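## Task

Find the tip box whose front sticker reads C16 and press its lid closed until it latches, while the two other boxes' lids stay fully open. All three boxes must remain flat within their holder plates' locators. The result has to hold without the robot supporting anything; finish with the grippers released and the arms withdrawn.

## Robot and tools

Setup: two Doosan M1013 arms (left_arm, right_arm), each fitted with a Robotiq 2F-140 gripper and a wrist camera. Three holder plates H1, H2, H3 sit in a row from the robot's left to its right, each holding a loose tip box; the ID is printed on a white sticker on each box's front wall. A lid latches once its front edge is pushed fully down. Either arm may do the work; the idle one can be parked out of the way. Nothing may be pushed or knocked off the table.

Frame: one shared scene frame with origin on the tabletop midway between the arms, +z up, +x outward over the table, left_arm on the +y side. The arm names are not image sides. Base of left_arm: (+0.079, +0.498, 0) m, quat_wxyz (+1.000, 0, 0, -0.030); right_arm: (-0.093, -0.521, 0) m, quat_wxyz (+0.999, 0, 0, -0.052).

execute_actions takes "actions", a list holding at most one item, plus optional "pictures" (boolean). An empty list is a look: no command, just the current state with images. An action item is {"rows": [...], "steps": n}, n from 4 to 15 control steps of 1/30 s (default 15). Each row is used for one step; if there are fewer rows than steps, the last is repeated. A wait item is {"steps": n} alone, n up to 300, counted from the previous result and including the time spent composing the reply. A refused call moves nothing.

Each row is one flat list of 18 numbers covering both arms, always all 18: left_arm first, then right_arm, and for each arm 9 numbers: six absolute joint target angles in radians (waist, shoulder, elbow, forearm roll, wrist pitch, wrist roll, same order as the Joint positions line), then gripper position, force_limit, speed, each in [-1, 1]. Joint ranges: elbow -2.792 to 2.792, all others -6.283 to 6.283. A target more than 0.010 rad beyond a range end, and further out than the current angle, is refused; targets past a joint's actual end are clipped, and the result may then say "joint sent to its limit". Gripper position is absolute opening: +1 fully open (140 mm), about -0.8 pads touching, -1 close until blocked. force_limit scales grip force (about 14 N at -1, 60 N at 0, 107 N at +1); speed scales finger speed (about 30, 140, 250 mm/s at -1, 0, +1). To leave a gripper unchanged, resend its previous three numbers; 0 is a real command.

Motion limits: joint targets advance no faster than 2.09 rad/s (waist, shoulder), 3.14 (elbow), 3.93 (wrist joints), with 0.3 s ramp-up, and an arm's joints are slowed together. Each target is kept within a lead of the measured angle (0.456 rad waist/shoulder, 0.683 elbow, 0.854 wrist joints), and if the commanded hand would land over 70 mm from where it is, the whole step is scaled back. So large moves need several calls. Arms keep heading to the last row while you think, until motion settles or a step is HELD. The last 4 steps of every action run after its result is reported.

Results: a state line per arm with end_effector_position (m), end_effector_quat_wxyz and linear/angular velocity, all in the scene frame; the printed position can be off, more at long reach. end_effector_position is the point between closed pads; fingers point along gripper +z and close along its y. Fingertips extend about 33 mm past it when closed, 9 mm when open, and move roughly 24 mm further out as they close, so keep clearance above surfaces. Joint positions, velocities and torques come per arm in column order. object_status: 0 moving, 1 blocked while opening, 2 blocked while closing (a grip), 3 reached target or pads met. position_measured is in counts: 3 open, 230 pads touching. "joint command not followed" means a clearance check altered joint targets; HELD marks steps where the row was not fully sent. To squeeze harder while status is 2, raise force_limit and switch position between -1 and -0.98. Something may occasionally tug a held part.

Faults: contact torque at a joint's load limit (waist/shoulder 309, elbow 145, wrist joints 40.9 N m) or any outside force of 144 N halts that arm for 10 s and drops the rest of the call; MOTOR HOT warns before an OVER-TEMPERATURE FAULT braking stop. Avoid arm-on-arm contact, hard presses, slams, drops and slips; press lids firmly but gently.

zoom_image: {"camera", "region": [x0, y0, x1, y1]} in pixels of that camera's latest image, at most 504x504, origin top-left. Cameras: cam_high, cam_low, cam_left_wrist, cam_right_wrist, each 504x504, listed in that order, with calibration supplied (wrist poses derived from joint readings). Images arrive only for an empty action list or with "pictures": true.

read_manual returns URDF licence texts only. finished_scene {"scene": n} ends the current scene irreversibly, reports success, and gives the next task. Release and clear the arms before calling it.

Each tool is called after ">>>" in YAML: its name, and indented under it one key for each argument.

## Session

>>> execute_actions:
  actions: []

Scene clock: 0.00 s of 7200.00 s.
left_arm: end_effector_position=(+0.4401, -0.2827, +0.3886) position_measured=3 object_status=3 end_effector_quat_wxyz=(+0.696, +0.067, -0.661, +0.271) end_effector_velocity=(+0.001, -0.000, -0.001) end_effector_angular_velocity=(-0.000, -0.000, +0.001) | right_arm: end_effector_position=(+0.6209, -0.5562, +0.1612) position_measured=3 object_status=3 end_effector_quat_wxyz=(-0.001, -0.371, +0.929, -0.023) end_effector_velocity=(-0.000, -0.000, +0.000) end_effector_angular_velocity=(+0.000, -0.000, -0.002)
Joint positions: left_arm=[-0.743  0.735  1.326 -1.537  1.885  3.889] | right_arm=[ 0.026  0.337  1.686 -0.047  1.1    3.896]
Joint velocities: left_arm=[ 0.     0.001 -0.001 -0.    -0.001  0.001] | right_arm=[-0.    -0.     0.     0.     0.     0.001]
Joint torques (N m, as the joint torque sensors report them, + toward a larger angle): no reading

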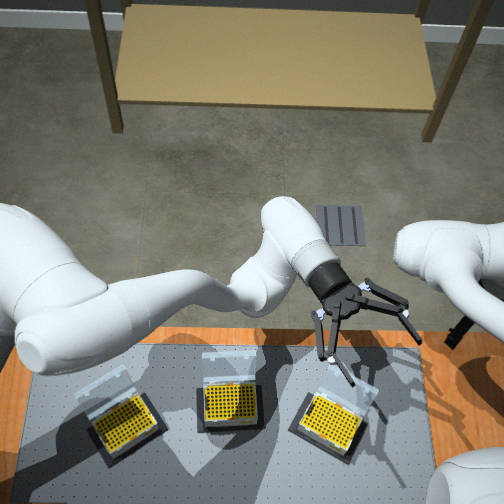

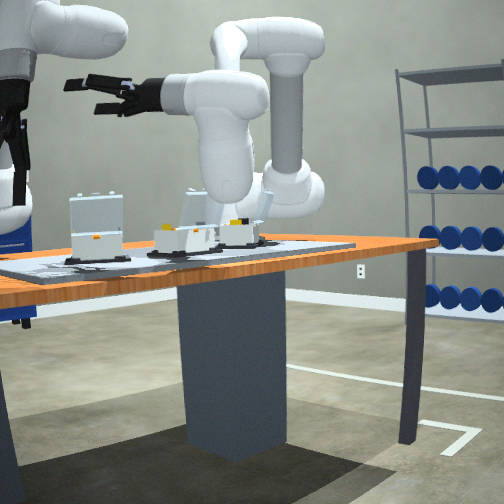

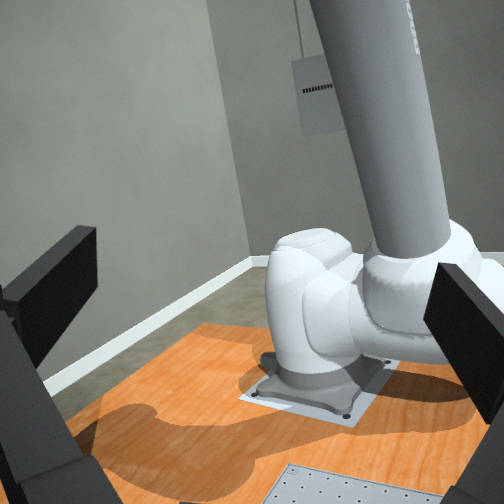

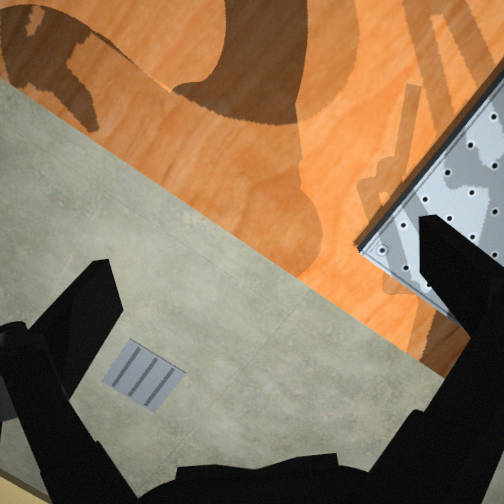

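>>> zoom_image:
  camera: "cam_high"
  region: [70, 340, 390, 480]

>>> zoom_image:
  camera: "cam_low"
  region: [50, 180, 290, 280]

Region (70, 340, 390, 480) of cam_high's 504x504 image, scaled by 1.575, with more detail than that image has; it fills the top 220 rows of this view, and the rest is white.

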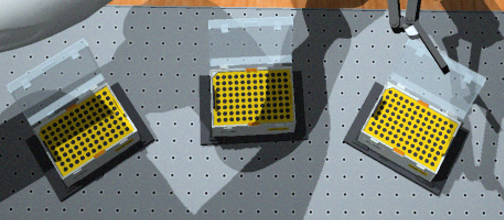

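Region (50, 180, 290, 280) of cam_low's 504x504 image, scaled by 2.100, with more detail than that image has; it fills the top 210 rows of this view, and the rest is white.

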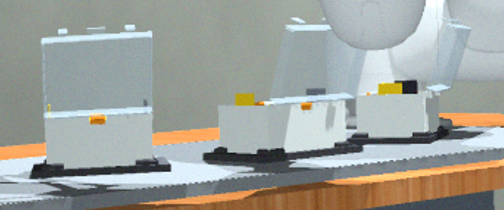

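>>> execute_actions:
  actions:
    - {"rows":[[0.3,0.5,1.326,-1.537,1.885,3.889,1,0,0,0.026,0.1,2.0,-0.047,1.0,3.896,1,0,0]],"steps":15}

>>> execute_actions:
  actions:
    - {"rows":[[0.6,0.3,1.5,-1.537,1.885,3.889,1,0,0,0.87,-0.564,2.45,0,0.514,4.71,1,0,0]],"steps":15}

>>> execute_actions:
  actions:
    - {"steps":25}
  pictures: true

Scene clock: 1.47 s of 7200.00 s.
left_arm: end_effector_position=(+0.5603, -0.1891, +0.4552) position_measured=3 object_status=3 end_effector_quat_wxyz=(+0.649, +0.101, -0.666, +0.354) end_effector_velocity=(+0.369, +0.336, +0.176) end_effector_angular_velocity=(-0.129, -0.181, +0.617) | right_arm: end_effector_position=(+0.4809, -0.5445, +0.1573) position_measured=3 object_status=3 end_effector_quat_wxyz=(+0.009, -0.372, +0.928, -0.027) end_effector_velocity=(-0.323, +0.027, -0.036) end_effector_angular_velocity=(+0.001, -0.050, +0.005)
Joint positions: left_arm=[-0.557  0.652  1.326 -1.537  1.885  3.889] | right_arm=[ 0.026  0.122  1.97  -0.047  1.01   3.896]
Joint velocities: left_arm=[ 0.617 -0.222 -0.     0.    -0.     0.   ] | right_arm=[ 0.    -0.485  0.636 -0.    -0.201  0.003]
Joint torques (N m, as the joint torque sensors report them, + toward a larger angle): left_arm=[  0.38 -88.97 -34.78  -1.47   1.35   0.11] | right_arm=[ -7.64 -29.55 -43.28   4.58  -0.46  -0.37]
Steps of this call (steps 1 to 33: nothing new was sent; steps 34 to 44: the first 11 steps of this action). Readings (joint positions | what the end effector reports):
34: left_arm=[-0.743 0.734 1.326 -1.537 1.885 3.889] | right_arm=[0.026 0.336 1.687 -0.047 1.100 3.896] | left_arm position_measured=3 object_status=3 | right_arm position_measured=3 object_status=3
35: left_arm=[-0.737 0.732 1.326 -1.537 1.885 3.889] | right_arm=[0.026 0.330 1.696 -0.047 1.097 3.896] | left_arm position_measured=3 object_status=3 | right_arm position_measured=3 object_status=3
37: left_arm=[-0.702 0.714 1.326 -1.537 1.885 3.889] | right_arm=[0.026 0.295 1.743 -0.047 1.082 3.896] | left_arm position_measured=3 object_status=3 | right_arm position_measured=3 object_status=3
41: left_arm=[-0.619 0.676 1.326 -1.537 1.885 3.889] | right_arm=[0.026 0.189 1.882 -0.047 1.038 3.896] | left_arm position_measured=3 object_status=3 | right_arm position_measured=3 object_status=3
44: the state above

Scene clock: 1.97 s of 7200.00 s.
left_arm: end_effector_position=(+0.6896, +0.0187, +0.5482) position_measured=3 object_status=3 end_effector_quat_wxyz=(-0.557, -0.178, +0.660, -0.472) end_effector_velocity=(+0.181, +0.456, +0.148) end_effector_angular_velocity=(-0.039, -0.128, +0.675) | right_arm: end_effector_position=(+0.4040, -0.4160, +0.1852) position_measured=3 object_status=3 end_effector_quat_wxyz=(+0.140, -0.310, +0.940, -0.033) end_effector_velocity=(-0.233, +0.394, +0.162) end_effector_angular_velocity=(+0.439, -0.803, -0.079)
Joint positions: left_arm=[-0.234  0.492  1.391 -1.537  1.885  3.889] | right_arm=[ 0.257 -0.131  2.192 -0.027  0.793  4.243]
Joint velocities: left_arm=[ 0.675 -0.309  0.176  0.     0.001  0.001] | right_arm=[ 0.806 -0.805  0.505  0.053 -0.543  0.911]
Joint torques (N m, as the joint torque sensors report them, + toward a larger angle): left_arm=[ -1.9  -82.44 -37.68  -2.09   1.26  -0.01] | right_arm=[ -0.82 -27.61 -37.5    3.46  -0.05  -0.81]
Steps of this call (steps 1 to 4: the last 4 steps of your previous action; steps 5 to 15: the first 11 steps of this action). Readings (joint positions | what the end effector reports):
5: left_arm=[-0.451 0.618 1.326 -1.537 1.885 3.889] | right_arm=[0.027 0.100 2.000 -0.047 0.999 3.897] | left_arm position_measured=3 object_status=3 | right_arm position_measured=3 object_status=3
6: left_arm=[-0.430 0.608 1.328 -1.537 1.885 3.889] | right_arm=[0.033 0.093 2.007 -0.046 0.992 3.909] | left_arm position_measured=3 object_status=3 | right_arm position_measured=3 object_status=3
8: left_arm=[-0.388 0.577 1.342 -1.537 1.885 3.889] | right_arm=[0.068 0.058 2.042 -0.043 0.954 3.972] | left_arm position_measured=3 object_status=3 | right_arm position_measured=3 object_status=3
12: left_arm=[-0.302 0.526 1.372 -1.537 1.885 3.889] | right_arm=[0.176 -0.050 2.136 -0.033 0.853 4.142] | left_arm position_measured=3 object_status=3 | right_arm position_measured=3 object_status=3
15: the state above

Scene clock: 2.80 s of 7200.00 s.
left_arm: end_effector_position=(+0.7798, +0.4260, +0.6155) position_measured=3 object_status=3 end_effector_quat_wxyz=(-0.369, -0.350, +0.596, -0.621) end_effector_velocity=(-0.010, +0.496, +0.050) end_effector_angular_velocity=(+0.017, -0.054, +0.736) | right_arm: end_effector_position=(+0.1899, -0.2016, +0.2580) position_measured=3 object_status=3 end_effector_quat_wxyz=(+0.336, -0.349, +0.864, +0.135) end_effector_velocity=(-0.000, -0.000, -0.001) end_effector_angular_velocity=(-0.000, +0.001, -0.001)
Joint positions: left_arm=[ 0.369  0.339  1.478 -1.537  1.885  3.889] | right_arm=[ 0.87  -0.564  2.45   0.     0.514  4.71 ]
Joint velocities: left_arm=[ 0.737 -0.126  0.07   0.     0.     0.001] | right_arm=[ 0.    -0.     0.002 -0.    -0.001  0.001]
Joint torques (N m, as the joint torque sensors report them, + toward a larger angle): left_arm=[ -0.86 -70.22 -41.73  -1.96   1.24   0.14] | right_arm=[ -0.28  14.81 -39.6    4.22  -1.24  -0.67]
Kept back: nothing.
Steps of this call (steps 1 to 4: the last 4 steps of your previous action; steps 5 to 25: the robot went on to your last target). Readings (joint positions | what the end effector reports):
1: left_arm=[-0.211 0.482 1.397 -1.537 1.885 3.889] | right_arm=[0.284 -0.158 2.209 -0.025 0.775 4.273] | left_arm position_measured=3 object_status=3 | right_arm position_measured=3 object_status=3
2: left_arm=[-0.188 0.472 1.403 -1.537 1.885 3.889] | right_arm=[0.312 -0.185 2.224 -0.024 0.758 4.302] | left_arm position_measured=3 object_status=3 | right_arm position_measured=3 object_status=3
4: left_arm=[-0.141 0.454 1.413 -1.537 1.885 3.889] | right_arm=[0.369 -0.234 2.254 -0.021 0.726 4.355] | left_arm position_measured=3 object_status=3 | right_arm position_measured=3 object_status=3
8: left_arm=[-0.047 0.423 1.431 -1.537 1.885 3.889] | right_arm=[0.487 -0.318 2.304 -0.015 0.672 4.446] | left_arm position_measured=3 object_status=3 | right_arm position_measured=3 object_status=3
25: the state above
camera_calibration (this result's frames):
cam_left_wrist: T_world_to_cam=[[-0.917243, -0.0490238, -0.395299, 0.985734], [0.359045, 0.327978, -0.873795, 0.126917], [0.172486, -0.943413, -0.283234, 0.620914], [0, 0, 0, 1]] pos_world=[0.75149, 0.592477, 0.676422]
cam_right_wrist: T_world_to_cam=[[-0.59817, 0.798505, 0.06769, 0.262388], [0.407315, 0.230204, 0.883799, -0.252526], [0.690136, 0.556233, -0.462945, 0.286058], [0, 0, 0, 1]] pos_world=[0.0623915, -0.3105, 0.33785]

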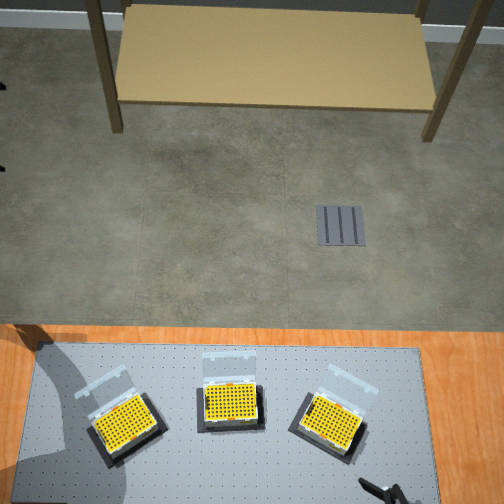

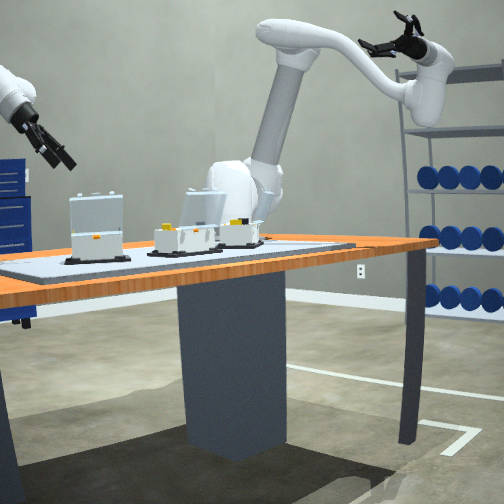

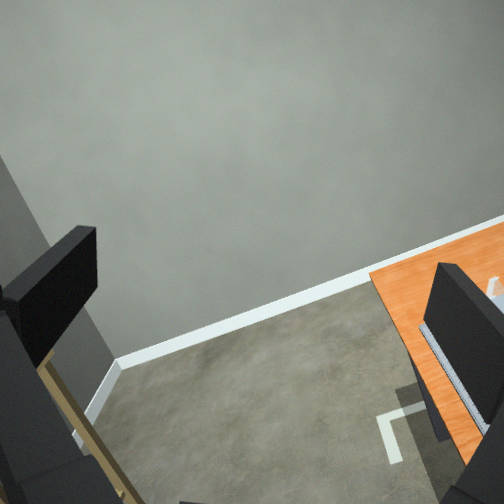

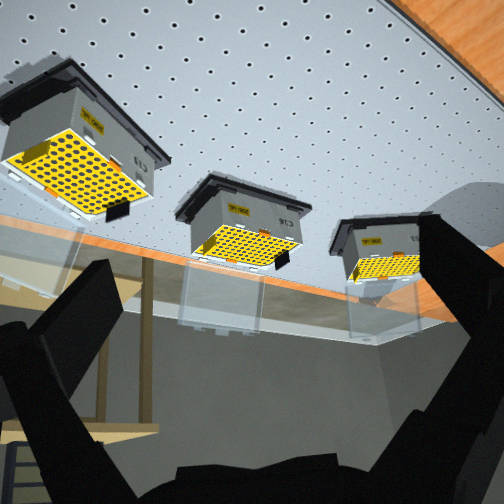

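>>> zoom_image:
  camera: "cam_right_wrist"
  region: [60, 90, 430, 290]

>>> zoom_image:
  camera: "cam_high"
  region: [180, 335, 290, 445]

Region (60, 90, 430, 290) of cam_right_wrist's 504x504 image, scaled by 1.362, with more detail than that image has; it fills the top 272 rows of this view, and the rest is white.

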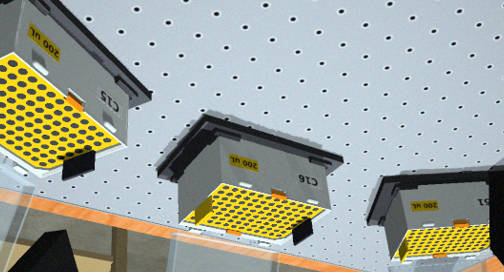

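Region (180, 335, 290, 445) of cam_high's 504x504 image, scaled by 4.582, with more detail than that image has.

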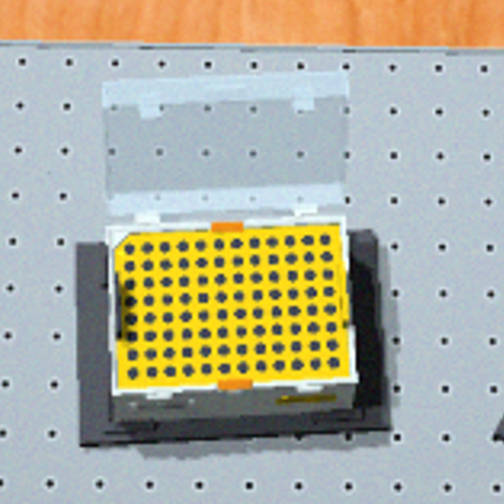

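>>> zoom_image:
  camera: "cam_right_wrist"
  region: [260, 195, 440, 265]

>>> zoom_image:
  camera: "cam_right_wrist"
  region: [100, 130, 190, 200]

Region (260, 195, 440, 265) of cam_right_wrist's 504x504 image, scaled by 2.800, with more detail than that image has.

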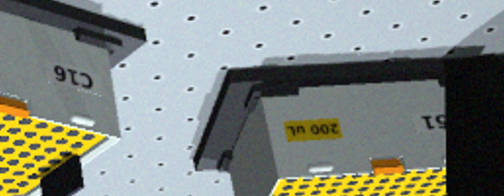

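Region (100, 130, 190, 200) of cam_right_wrist's 504x504 image, scaled by 5.600, with more detail than that image has.

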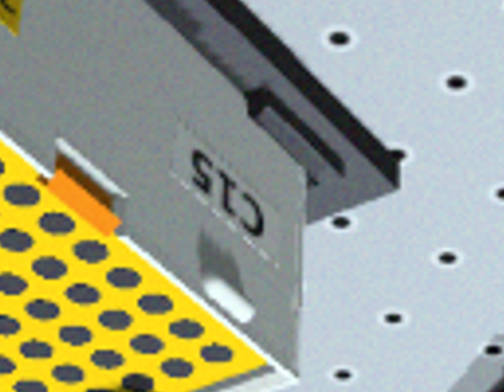

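>>> execute_actions:
  actions:
    - {"rows":[[0.6,0.3,1.5,-1.537,1.885,3.889,1,0,0,0.726,0.611,1.01,0,1.521,5.33,-1,0,0]],"steps":15}

>>> execute_actions:
  actions:
    - {"steps":30}
  pictures: true

Scene clock: 3.90 s of 7200.00 s.
left_arm: end_effector_position=(+0.7597, +0.5778, +0.6307) position_measured=3 object_status=3 end_effector_quat_wxyz=(+0.289, +0.413, -0.557, +0.660) end_effector_velocity=(-0.001, -0.000, +0.000) end_effector_angular_velocity=(+0.001, -0.001, -0.002) | right_arm: end_effector_position=(+0.2714, -0.1725, +0.3412) position_measured=77 object_status=0 end_effector_quat_wxyz=(+0.177, -0.191, +0.961, +0.096) end_effector_velocity=(+0.319, +0.161, +0.301) end_effector_angular_velocity=(-0.257, +0.728, -0.787)
Joint positions: left_arm=[ 0.6    0.3    1.5   -1.537  1.885  3.889] | right_arm=[ 0.799 -0.292  2.042  0.     0.987  5.015]
Joint velocities: left_arm=[ 0.    -0.001 -0.     0.001  0.002  0.001] | right_arm=[-0.16   0.878 -1.313  0.     1.159  0.683]
Joint torques (N m, as the joint torque sensors report them, + toward a larger angle): left_arm=[  4.29 -65.36 -41.49  -1.94   1.17   0.44] | right_arm=[ -1.78 -15.56 -37.83   3.88  -0.77  -0.23]
Steps of this call (steps 1 to 22: the robot went on to your last target; steps 23 to 33: the first 11 steps of this action). Readings (joint positions | what the end effector reports):
23: left_arm=[0.600 0.300 1.500 -1.537 1.885 3.889] | right_arm=[0.870 -0.563 2.449 0.000 0.515 4.711] | left_arm position_measured=3 object_status=3 | right_arm position_measured=3 object_status=0
24: left_arm=[0.600 0.300 1.500 -1.537 1.885 3.889] | right_arm=[0.868 -0.557 2.440 0.000 0.527 4.720] | left_arm position_measured=3 object_status=3 | right_arm position_measured=9 object_status=0
26: left_arm=[0.600 0.300 1.500 -1.537 1.885 3.889] | right_arm=[0.857 -0.522 2.386 0.000 0.594 4.768] | left_arm position_measured=3 object_status=3 | right_arm position_measured=24 object_status=0
30: left_arm=[0.600 0.300 1.500 -1.537 1.885 3.889] | right_arm=[0.819 -0.387 2.183 0.000 0.844 4.931] | left_arm position_measured=3 object_status=3 | right_arm position_measured=55 object_status=0
33: the state above

Scene clock: 4.90 s of 7200.00 s.
left_arm: end_effector_position=(+0.7597, +0.5778, +0.6307) position_measured=3 object_status=3 end_effector_quat_wxyz=(+0.289, +0.413, -0.557, +0.660) end_effector_velocity=(+0.001, +0.000, -0.001) end_effector_angular_velocity=(-0.001, +0.002, +0.001) | right_arm: end_effector_position=(+0.6176, +0.0328, +0.3163) position_measured=233 object_status=3 end_effector_quat_wxyz=(+0.008, -0.008, +1.000, +0.006) end_effector_velocity=(+0.211, +0.111, -0.283) end_effector_angular_velocity=(-0.203, +0.288, -0.190)
Joint positions: left_arm=[ 0.6    0.3    1.5   -1.537  1.885  3.889] | right_arm=[0.728 0.57  1.047 0.    1.505 5.321]
Joint velocities: left_arm=[-0.     0.001  0.001  0.    -0.001 -0.   ] | right_arm=[-0.037  0.679 -0.585  0.     0.257  0.153]
Joint torques (N m, as the joint torque sensors report them, + toward a larger angle): left_arm=[  3.17 -67.03 -39.86  -2.08   1.27   0.41] | right_arm=[   8.42 -131.94  -45.63    5.01    0.63   -0.19]
Kept back: nothing.
Steps of this call (steps 1 to 4: the last 4 steps of your previous action; steps 5 to 30: the robot went on to your last target). Readings (joint positions | what the end effector reports):
1: left_arm=[0.600 0.300 1.500 -1.537 1.885 3.889] | right_arm=[0.794 -0.263 1.998 0.000 1.024 5.037] | left_arm position_measured=3 object_status=3 | right_arm position_measured=85 object_status=0
2: left_arm=[0.600 0.300 1.500 -1.537 1.885 3.889] | right_arm=[0.789 -0.235 1.955 0.000 1.058 5.057] | left_arm position_measured=3 object_status=3 | right_arm position_measured=92 object_status=0
4: left_arm=[0.600 0.300 1.500 -1.537 1.885 3.889] | right_arm=[0.781 -0.179 1.872 0.000 1.117 5.092] | left_arm position_measured=3 object_status=3 | right_arm position_measured=108 object_status=0
8: left_arm=[0.600 0.300 1.500 -1.537 1.885 3.889] | right_arm=[0.769 -0.073 1.713 0.000 1.209 5.146] | left_arm position_measured=3 object_status=3 | right_arm position_measured=138 object_status=0
30: the state above
camera_calibration (this result's frames):
cam_left_wrist: T_world_to_cam=[[-0.875612, -0.254539, -0.410505, 1.07741], [0.287099, 0.409185, -0.866107, 0.100547], [0.388431, -0.876229, -0.285209, 0.570295], [0, 0, 0, 1]] pos_world=[0.693007, 0.73281, 0.69202]
cam_right_wrist: T_world_to_cam=[[0.123024, 0.992227, -0.0187356, -0.0972165], [0.926859, -0.108131, 0.359499, -0.676215], [0.354678, -0.0615922, -0.932958, 0.263607], [0, 0, 0, 1]] pos_world=[0.54522, 0.0395772, 0.487211]

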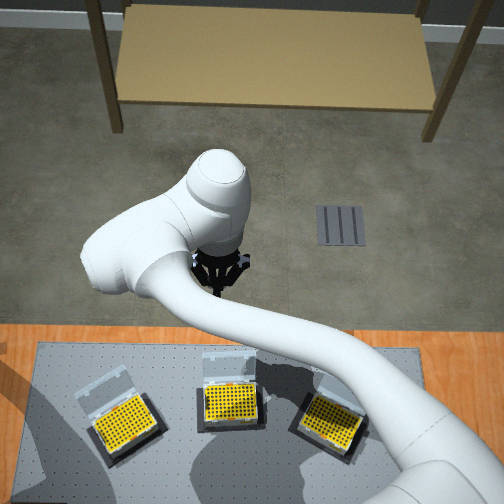

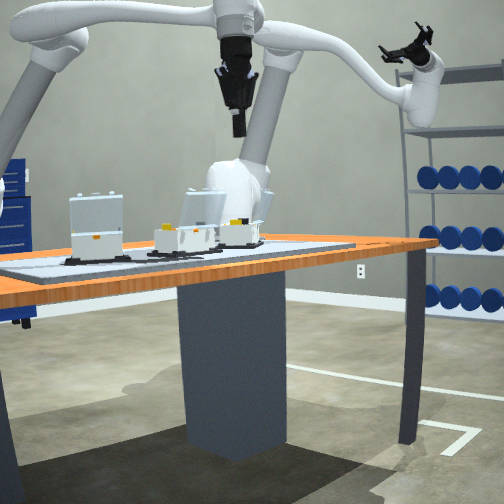

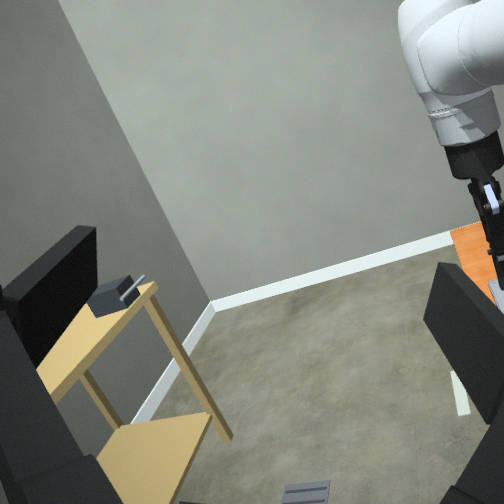

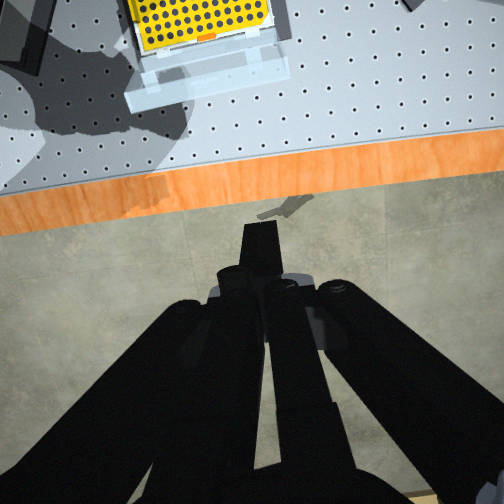

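>>> execute_actions:
  actions:
    - {"rows":[[0.6,0.3,1.5,-1.537,1.885,3.889,1,0,0,0.717,0.643,1.212,0,1.287,5.325,-1,0,0]],"steps":15}

>>> execute_actions:
  actions:
    - {"steps":8}
  pictures: true

Scene clock: 5.60 s of 7200.00 s.
left_arm: end_effector_position=(+0.7597, +0.5778, +0.6307) position_measured=3 object_status=3 end_effector_quat_wxyz=(+0.289, +0.413, -0.557, +0.660) end_effector_velocity=(+0.000, +0.001, -0.001) end_effector_angular_velocity=(-0.002, +0.003, +0.001) | right_arm: end_effector_position=(+0.6307, +0.0298, +0.1601) position_measured=233 object_status=3 end_effector_quat_wxyz=(-0.000, +0.000, +1.000, -0.000) end_effector_velocity=(+0.003, +0.001, -0.017) end_effector_angular_velocity=(+0.014, -0.019, +0.000)
Joint positions: left_arm=[ 0.6    0.3    1.5   -1.537  1.885  3.889] | right_arm=[ 0.717  0.643  1.211 -0.     1.289  5.325]
Joint velocities: left_arm=[ 0.001  0.002  0.    -0.     0.001 -0.001] | right_arm=[-0.001 -0.     0.031 -0.    -0.055 -0.002]
Joint torques (N m, as the joint torque sensors report them, + toward a larger angle): left_arm=[  2.78 -64.01 -40.72  -2.31   1.3    0.06] | right_arm=[   1.43 -134.58  -54.83    6.01    0.     -0.04]
Steps of this call (steps 1 to 10: the robot went on to your last target; steps 11 to 21: the first 11 steps of this action). Readings (joint positions | what the end effector reports):
11: left_arm=[0.600 0.300 1.500 -1.537 1.885 3.889] | right_arm=[0.726 0.611 1.011 0.000 1.520 5.330] | left_arm position_measured=3 object_status=3 | right_arm position_measured=233 object_status=3
12: left_arm=[0.600 0.300 1.500 -1.537 1.885 3.889] | right_arm=[0.726 0.612 1.020 0.000 1.509 5.330] | left_arm position_measured=3 object_status=3 | right_arm position_measured=233 object_status=3
14: left_arm=[0.600 0.300 1.500 -1.537 1.885 3.889] | right_arm=[0.723 0.620 1.071 0.000 1.450 5.329] | left_arm position_measured=3 object_status=3 | right_arm position_measured=233 object_status=3
18: left_arm=[0.600 0.300 1.500 -1.537 1.885 3.889] | right_arm=[0.719 0.638 1.178 0.000 1.327 5.326] | left_arm position_measured=3 object_status=3 | right_arm position_measured=233 object_status=3
21: the state above

Scene clock: 5.87 s of 7200.00 s.
left_arm: end_effector_position=(+0.7597, +0.5778, +0.6307) position_measured=3 object_status=3 end_effector_quat_wxyz=(+0.289, +0.413, -0.557, +0.660) end_effector_velocity=(-0.000, -0.000, +0.000) end_effector_angular_velocity=(+0.000, -0.000, -0.001) | right_arm: end_effector_position=(+0.6307, +0.0297, +0.1594) position_measured=233 object_status=3 end_effector_quat_wxyz=(-0.000, +0.000, +1.000, -0.000) end_effector_velocity=(-0.000, -0.000, -0.000) end_effector_angular_velocity=(-0.000, +0.001, +0.001)
Joint positions: left_arm=[ 0.6    0.3    1.5   -1.537  1.885  3.889] | right_arm=[ 0.717  0.643  1.212 -0.     1.287  5.325]
Joint velocities: left_arm=[-0. -0. -0. -0.  0.  0.] | right_arm=[ 0.     0.     0.001  0.    -0.    -0.001]
Joint torques (N m, as the joint torque sensors report them, + toward a larger angle): left_arm=[  1.06 -64.8  -41.52  -1.87   0.68   0.35] | right_arm=[  -0.31 -103.91  -39.15    4.23    0.32   -0.34]
Kept back: nothing.
Steps of this call (steps 1 to 4: the last 4 steps of your previous action; steps 5 to 8: the robot went on to your last target). Readings (joint positions | what the end effector reports):
1: left_arm=[0.600 0.300 1.500 -1.537 1.885 3.889] | right_arm=[0.717 0.643 1.211 -0.000 1.288 5.325] | left_arm position_measured=3 object_status=3 | right_arm position_measured=233 object_status=3
2: left_arm=[0.600 0.300 1.500 -1.537 1.885 3.889] | right_arm=[0.717 0.643 1.211 -0.000 1.287 5.325] | left_arm position_measured=3 object_status=3 | right_arm position_measured=233 object_status=3
4: left_arm=[0.600 0.300 1.500 -1.537 1.885 3.889] | right_arm=[0.717 0.643 1.212 -0.000 1.287 5.325] | left_arm position_measured=3 object_status=3 | right_arm position_measured=233 object_status=3
8: the state above
camera_calibration (this result's frames):
cam_left_wrist: T_world_to_cam=[[-0.875612, -0.254539, -0.410505, 1.07741], [0.287099, 0.409185, -0.866107, 0.100547], [0.388431, -0.876229, -0.285209, 0.570295], [0, 0, 0, 1]] pos_world=[0.693007, 0.73281, 0.69202]
cam_right_wrist: T_world_to_cam=[[0.138003, 0.989894, -0.0326211, -0.105918], [0.930941, -0.1184, 0.345442, -0.632312], [0.338089, -0.0780403, -0.937873, 0.124111], [0, 0, 0, 1]] pos_world=[0.561302, 0.0396677, 0.331373]

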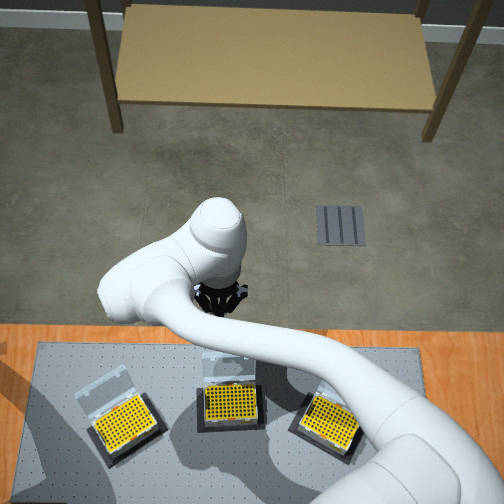

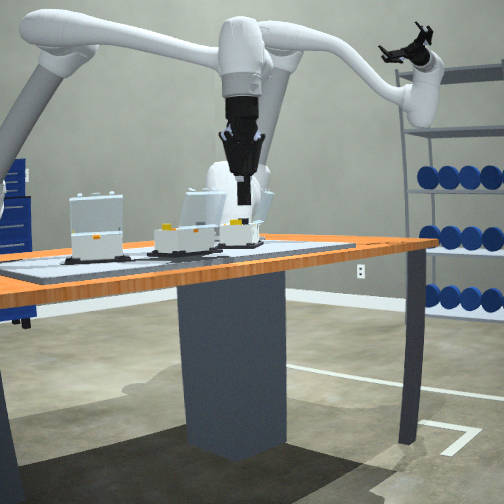

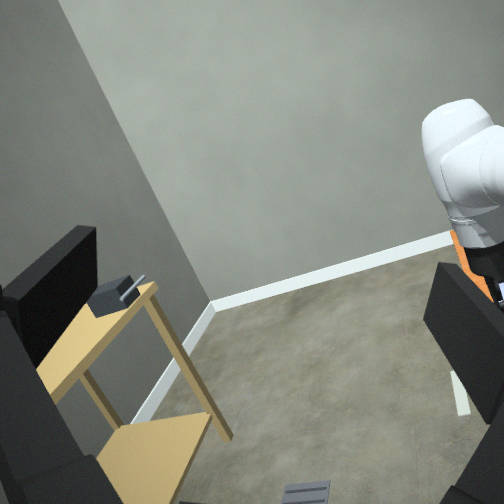

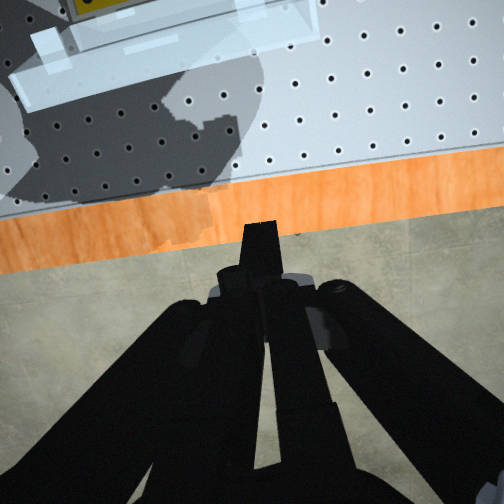

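>>> execute_actions:
  actions:
    - {"rows":[[0.6,0.3,1.5,-1.537,1.885,3.889,1,0,0,0.687,0.597,1.307,0,1.238,5.295,-1,0,0]],"steps":10}

>>> execute_actions:
  actions:
    - {"rows":[[0.6,0.3,1.5,-1.537,1.885,3.889,1,0,0,0.697,0.579,1.338,0,1.227,5.305,-1,0,0],[0.6,0.3,1.5,-1.537,1.885,3.889,1,0,0,0.697,0.579,1.338,0,1.227,5.305,-1,0,0],[0.6,0.3,1.5,-1.537,1.885,3.889,1,0,0,0.708,0.561,1.367,0,1.216,5.316,-1,0,0],[0.6,0.3,1.5,-1.537,1.885,3.889,1,0,0,0.708,0.561,1.367,0,1.216,5.316,-1,0,0],[0.6,0.3,1.5,-1.537,1.885,3.889,1,0,0,0.708,0.561,1.367,0,1.216,5.316,-1,0,0],[0.6,0.3,1.5,-1.537,1.885,3.889,1,0,0,0.718,0.543,1.397,0,1.205,5.326,-1,0,0],[0.6,0.3,1.5,-1.537,1.885,3.889,1,0,0,0.718,0.543,1.397,0,1.205,5.326,-1,0,0],[0.6,0.3,1.5,-1.537,1.885,3.889,1,0,0,0.718,0.543,1.397,0,1.205,5.326,-1,0,0],[0.6,0.3,1.5,-1.537,1.885,3.889,1,0,0,0.728,0.525,1.426,0,1.194,5.336,-1,0,0]],"steps":15}

>>> execute_actions:
  actions:
    - {"steps":5}
  pictures: true

Scene clock: 6.43 s of 7200.00 s.
left_arm: end_effector_position=(+0.7597, +0.5778, +0.6307) position_measured=3 object_status=3 end_effector_quat_wxyz=(+0.289, +0.413, -0.557, +0.660) end_effector_velocity=(+0.001, +0.000, -0.002) end_effector_angular_velocity=(-0.000, +0.003, +0.001) | right_arm: end_effector_position=(+0.6211, -0.0082, +0.1504) position_measured=233 object_status=3 end_effector_quat_wxyz=(-0.000, +0.000, +1.000, -0.000) end_effector_velocity=(-0.022, -0.082, -0.016) end_effector_angular_velocity=(+0.004, -0.005, -0.001)
Joint positions: left_arm=[ 0.6    0.3    1.5   -1.537  1.885  3.889] | right_arm=[ 0.688  0.599  1.303 -0.     1.24   5.296]
Joint velocities: left_arm=[-0.     0.001  0.001  0.001 -0.001 -0.   ] | right_arm=[-0.064 -0.098  0.194  0.    -0.102 -0.063]
Joint torques (N m, as the joint torque sensors report them, + toward a larger angle): left_arm=[  2.35 -64.32 -39.67  -2.27   0.85   0.4 ] | right_arm=[ 17.39 -85.28 -44.88   5.42  -0.22  -0.5 ]
Steps of this call (steps 1 to 11: the robot went on to your last target; steps 12 to 17: the first 6 steps of this action). Readings (joint positions | what the end effector reports):
12: left_arm=[0.600 0.300 1.500 -1.537 1.885 3.889] | right_arm=[0.717 0.642 1.213 -0.000 1.286 5.325] | left_arm position_measured=3 object_status=3 | right_arm position_measured=233 object_status=3
13: left_arm=[0.600 0.300 1.500 -1.537 1.885 3.889] | right_arm=[0.714 0.638 1.223 -0.000 1.281 5.322] | left_arm position_measured=3 object_status=3 | right_arm position_measured=233 object_status=3
15: left_arm=[0.600 0.300 1.500 -1.537 1.885 3.889] | right_arm=[0.699 0.615 1.271 -0.000 1.257 5.307] | left_arm position_measured=3 object_status=3 | right_arm position_measured=233 object_status=3
17: the state above

Scene clock: 6.93 s of 7200.00 s.
left_arm: end_effector_position=(+0.7597, +0.5778, +0.6307) position_measured=3 object_status=3 end_effector_quat_wxyz=(+0.289, +0.413, -0.557, +0.660) end_effector_velocity=(-0.000, +0.000, -0.000) end_effector_angular_velocity=(-0.001, +0.001, -0.000) | right_arm: end_effector_position=(+0.5645, -0.0087, +0.1491) position_measured=233 object_status=3 end_effector_quat_wxyz=(-0.001, -0.000, +1.000, -0.001) end_effector_velocity=(-0.129, +0.002, +0.009) end_effector_angular_velocity=(+0.005, -0.008, +0.009)
Joint positions: left_arm=[ 0.6    0.3    1.5   -1.537  1.885  3.889] | right_arm=[ 0.725  0.53   1.417 -0.     1.197  5.333]
Joint velocities: left_arm=[ 0.001  0.     0.    -0.     0.001 -0.   ] | right_arm=[ 0.092 -0.163  0.243 -0.    -0.09   0.083]
Joint torques (N m, as the joint torque sensors report them, + toward a larger angle): left_arm=[ -0.06 -63.28 -40.12  -2.15   0.8    0.11] | right_arm=[-13.05 -79.4  -42.09   4.11   0.21   0.04]
Steps of this call (steps 1 to 4: the last 4 steps of your previous action; steps 5 to 15: the first 11 steps of this action). Readings (joint positions | what the end effector reports):
5: left_arm=[0.600 0.300 1.500 -1.537 1.885 3.889] | right_arm=[0.687 0.596 1.308 -0.000 1.238 5.295] | left_arm position_measured=3 object_status=3 | right_arm position_measured=233 object_status=3
6: left_arm=[0.600 0.300 1.500 -1.537 1.885 3.889] | right_arm=[0.690 0.591 1.317 -0.000 1.234 5.298] | left_arm position_measured=3 object_status=3 | right_arm position_measured=233 object_status=3
8: left_arm=[0.600 0.300 1.500 -1.537 1.885 3.889] | right_arm=[0.699 0.575 1.344 -0.000 1.225 5.307] | left_arm position_measured=3 object_status=3 | right_arm position_measured=233 object_status=3
12: left_arm=[0.600 0.300 1.500 -1.537 1.885 3.889] | right_arm=[0.715 0.549 1.388 -0.000 1.208 5.323] | left_arm position_measured=3 object_status=3 | right_arm position_measured=233 object_status=3
15: the state above

Scene clock: 7.10 s of 7200.00 s.
left_arm: end_effector_position=(+0.7597, +0.5778, +0.6307) position_measured=3 object_status=3 end_effector_quat_wxyz=(+0.289, +0.413, -0.557, +0.660) end_effector_velocity=(+0.001, -0.000, -0.001) end_effector_angular_velocity=(+0.000, +0.002, +0.000) | right_arm: end_effector_position=(+0.5602, -0.0088, +0.1490) position_measured=233 object_status=3 end_effector_quat_wxyz=(-0.001, +0.000, +1.000, -0.001) end_effector_velocity=(-0.001, -0.000, -0.000) end_effector_angular_velocity=(-0.001, +0.001, -0.001)
Joint positions: left_arm=[ 0.6    0.3    1.5   -1.537  1.885  3.889] | right_arm=[ 0.728  0.525  1.426 -0.     1.194  5.336]
Joint velocities: left_arm=[-0.     0.001 -0.     0.    -0.001 -0.001] | right_arm=[ 0.001 -0.001  0.002 -0.    -0.     0.001]
Joint torques (N m, as the joint torque sensors report them, + toward a larger angle): left_arm=[  2.14 -63.16 -41.1   -2.02   1.12   0.14] | right_arm=[ -0.86 -91.31 -38.15   4.05   0.43  -0.12]
Kept back: nothing.
Steps of this call (steps 1 to 4: the last 4 steps of your previous action; step 5: the robot went on to your last target). Readings (joint positions | what the end effector reports):
1: left_arm=[0.600 0.300 1.500 -1.537 1.885 3.889] | right_arm=[0.727 0.527 1.423 -0.000 1.195 5.335] | left_arm position_measured=3 object_status=3 | right_arm position_measured=233 object_status=3
2: left_arm=[0.600 0.300 1.500 -1.537 1.885 3.889] | right_arm=[0.728 0.526 1.425 -0.000 1.194 5.336] | left_arm position_measured=3 object_status=3 | right_arm position_measured=233 object_status=3
4: left_arm=[0.600 0.300 1.500 -1.537 1.885 3.889] | right_arm=[0.728 0.525 1.426 -0.000 1.194 5.336] | left_arm position_measured=3 object_status=3 | right_arm position_measured=233 object_status=3
5: the state above
camera_calibration (this result's frames):
cam_left_wrist: T_world_to_cam=[[-0.875612, -0.254539, -0.410505, 1.07741], [0.287099, 0.409185, -0.866107, 0.100547], [0.388431, -0.876229, -0.285209, 0.570295], [0, 0, 0, 1]] pos_world=[0.693007, 0.73281, 0.69202]
cam_right_wrist: T_world_to_cam=[[0.137978, 0.989829, -0.0346594, -0.0580786], [0.931774, -0.117862, 0.343373, -0.567773], [0.335796, -0.0796728, -0.938559, 0.136577], [0, 0, 0, 1]] pos_world=[0.491188, 0.00145029, 0.321131]

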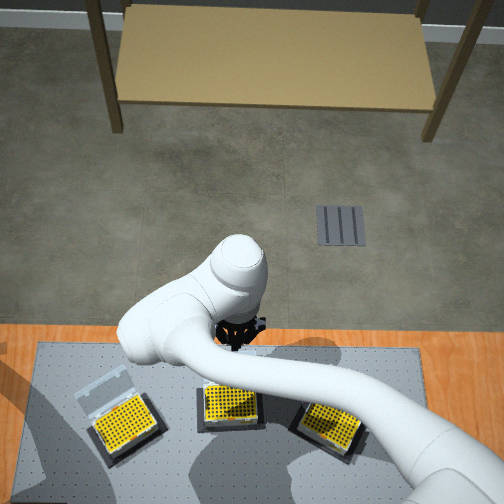

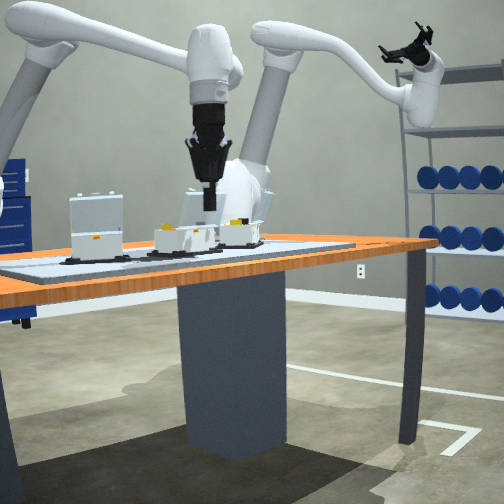

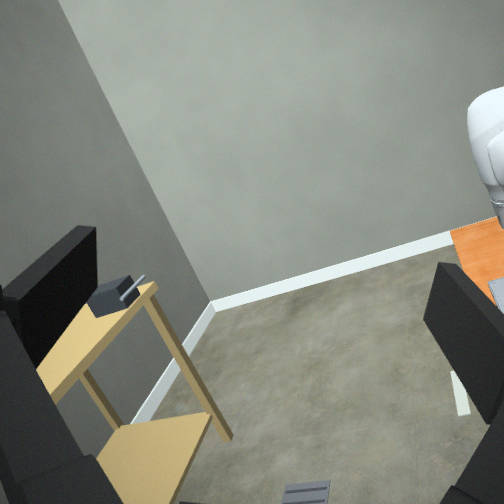

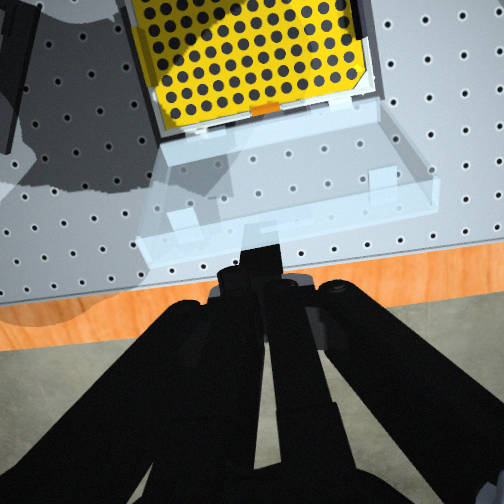

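>>> execute_actions:
  actions:
    - {"rows":[[0.6,0.3,1.5,-1.537,1.885,3.889,1,0,0,0.741,0.509,1.450,0,1.186,5.349,-1,0,0],[0.6,0.3,1.5,-1.537,1.885,3.889,1,0,0,0.741,0.509,1.450,0,1.186,5.349,-1,0,0],[0.6,0.3,1.5,-1.537,1.885,3.889,1,0,0,0.741,0.509,1.450,0,1.186,5.349,-1,0,0],[0.6,0.3,1.5,-1.537,1.885,3.889,1,0,0,0.754,0.492,1.473,0,1.179,5.362,-1,0,0],[0.6,0.3,1.5,-1.537,1.885,3.889,1,0,0,0.754,0.492,1.473,0,1.179,5.362,-1,0,0],[0.6,0.3,1.5,-1.537,1.885,3.889,1,0,0,0.754,0.492,1.473,0,1.179,5.362,-1,0,0],[0.6,0.3,1.5,-1.537,1.885,3.889,1,0,0,0.767,0.476,1.497,0,1.171,5.375,-1,0,0],[0.6,0.3,1.5,-1.537,1.885,3.889,1,0,0,0.767,0.476,1.497,0,1.171,5.375,-1,0,0],[0.6,0.3,1.5,-1.537,1.885,3.889,1,0,0,0.767,0.476,1.497,0,1.171,5.375,-1,0,0],[0.6,0.3,1.5,-1.537,1.885,3.889,1,0,0,0.780,0.459,1.521,0,1.163,5.388,-1,0,0]],"steps":15}

>>> execute_actions:
  actions:
    - {"steps":8}
  pictures: true

Scene clock: 7.90 s of 7200.00 s.
left_arm: end_effector_position=(+0.7597, +0.5778, +0.6307) position_measured=3 object_status=3 end_effector_quat_wxyz=(+0.289, +0.413, -0.557, +0.660) end_effector_velocity=(-0.000, -0.000, +0.000) end_effector_angular_velocity=(+0.001, -0.002, +0.001) | right_arm: end_effector_position=(+0.5098, -0.0025, +0.1525) position_measured=233 object_status=3 end_effector_quat_wxyz=(-0.001, +0.000, +1.000, -0.001) end_effector_velocity=(-0.193, +0.014, +0.010) end_effector_angular_velocity=(-0.002, +0.002, +0.005)
Joint positions: left_arm=[ 0.6    0.3    1.5   -1.537  1.885  3.889] | right_arm=[0.771 0.47  1.506 0.    1.168 5.38 ]
Joint velocities: left_arm=[ 0.    -0.001 -0.    -0.    -0.     0.001] | right_arm=[ 0.165 -0.209  0.304 -0.    -0.093  0.16 ]
Joint torques (N m, as the joint torque sensors report them, + toward a larger angle): left_arm=[ -0.91 -65.49 -41.81  -2.01   1.03  -0.03] | right_arm=[  21.2  -111.11  -40.41    5.06    0.4    -0.06]
Steps of this call (steps 1 to 13: the robot went on to your last target; steps 14 to 24: the first 11 steps of this action). Readings (joint positions | what the end effector reports):
14: left_arm=[0.600 0.300 1.500 -1.537 1.885 3.889] | right_arm=[0.729 0.524 1.427 0.000 1.194 5.337] | left_arm position_measured=3 object_status=3 | right_arm position_measured=233 object_status=3
15: left_arm=[0.600 0.300 1.500 -1.537 1.885 3.889] | right_arm=[0.733 0.519 1.435 0.000 1.191 5.341] | left_arm position_measured=3 object_status=3 | right_arm position_measured=233 object_status=3
17: left_arm=[0.600 0.300 1.500 -1.537 1.885 3.889] | right_arm=[0.741 0.509 1.449 0.000 1.186 5.349] | left_arm position_measured=3 object_status=3 | right_arm position_measured=233 object_status=3
21: left_arm=[0.600 0.300 1.500 -1.537 1.885 3.889] | right_arm=[0.759 0.486 1.482 0.000 1.176 5.367] | left_arm position_measured=3 object_status=3 | right_arm position_measured=233 object_status=3
24: the state above

Scene clock: 8.17 s of 7200.00 s.
left_arm: end_effector_position=(+0.7597, +0.5778, +0.6307) position_measured=3 object_status=3 end_effector_quat_wxyz=(+0.289, +0.413, -0.557, +0.660) end_effector_velocity=(-0.001, +0.000, +0.001) end_effector_angular_velocity=(+0.001, -0.002, +0.001) | right_arm: end_effector_position=(+0.5001, -0.0016, +0.1534) position_measured=233 object_status=3 end_effector_quat_wxyz=(-0.001, +0.000, +1.000, -0.000) end_effector_velocity=(-0.000, +0.000, +0.000) end_effector_angular_velocity=(+0.000, -0.000, -0.001)
Joint positions: left_arm=[ 0.6    0.3    1.5   -1.537  1.885  3.889] | right_arm=[0.78  0.459 1.521 0.    1.163 5.388]
Joint velocities: left_arm=[ 0.002 -0.002  0.001 -0.     0.001  0.001] | right_arm=[ 0.    -0.001  0.001 -0.    -0.     0.001]
Joint torques (N m, as the joint torque sensors report them, + toward a larger angle): left_arm=[  2.76 -65.16 -40.51  -1.96   0.84   0.05] | right_arm=[ -1.37 -85.55 -37.84   4.     0.35  -0.41]
Kept back: nothing.
Steps of this call (steps 1 to 4: the last 4 steps of your previous action; steps 5 to 8: the robot went on to your last target). Readings (joint positions | what the end effector reports):
1: left_arm=[0.600 0.300 1.500 -1.537 1.885 3.889] | right_arm=[0.776 0.464 1.514 0.000 1.165 5.384] | left_arm position_measured=3 object_status=3 | right_arm position_measured=233 object_status=3
2: left_arm=[0.600 0.300 1.500 -1.537 1.885 3.889] | right_arm=[0.779 0.460 1.519 0.000 1.164 5.387] | left_arm position_measured=3 object_status=3 | right_arm position_measured=233 object_status=3
4: left_arm=[0.600 0.300 1.500 -1.537 1.885 3.889] | right_arm=[0.780 0.459 1.521 0.000 1.163 5.388] | left_arm position_measured=3 object_status=3 | right_arm position_measured=233 object_status=3
8: the state above
camera_calibration (this result's frames):
cam_left_wrist: T_world_to_cam=[[-0.875612, -0.254539, -0.410505, 1.07741], [0.287099, 0.409185, -0.866107, 0.100547], [0.388431, -0.876229, -0.285209, 0.570295], [0, 0, 0, 1]] pos_world=[0.693007, 0.73281, 0.69202]
cam_right_wrist: T_world_to_cam=[[0.138065, 0.989863, -0.0333108, -0.0570283], [0.931218, -0.118284, 0.344735, -0.512398], [0.3373, -0.0786153, -0.938109, 0.160578], [0, 0, 0, 1]] pos_world=[0.430864, 0.00846566, 0.325381]

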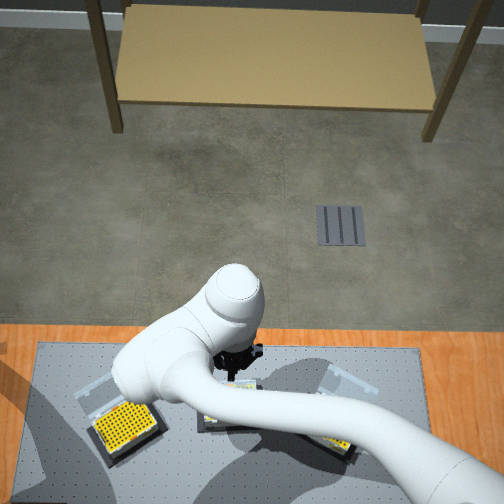

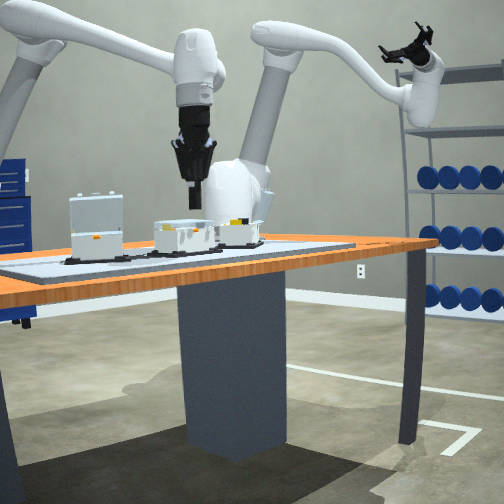

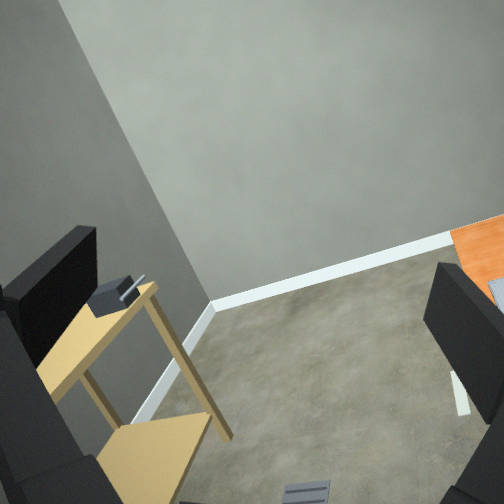

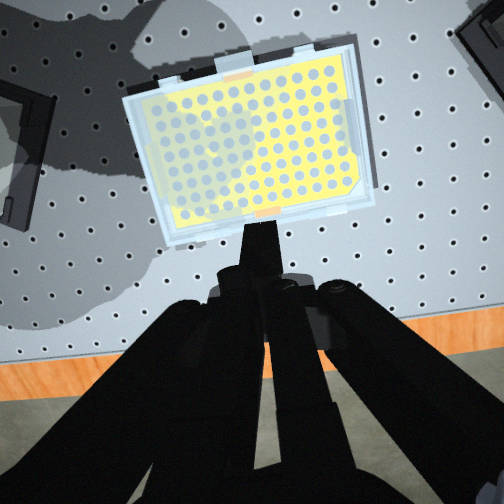

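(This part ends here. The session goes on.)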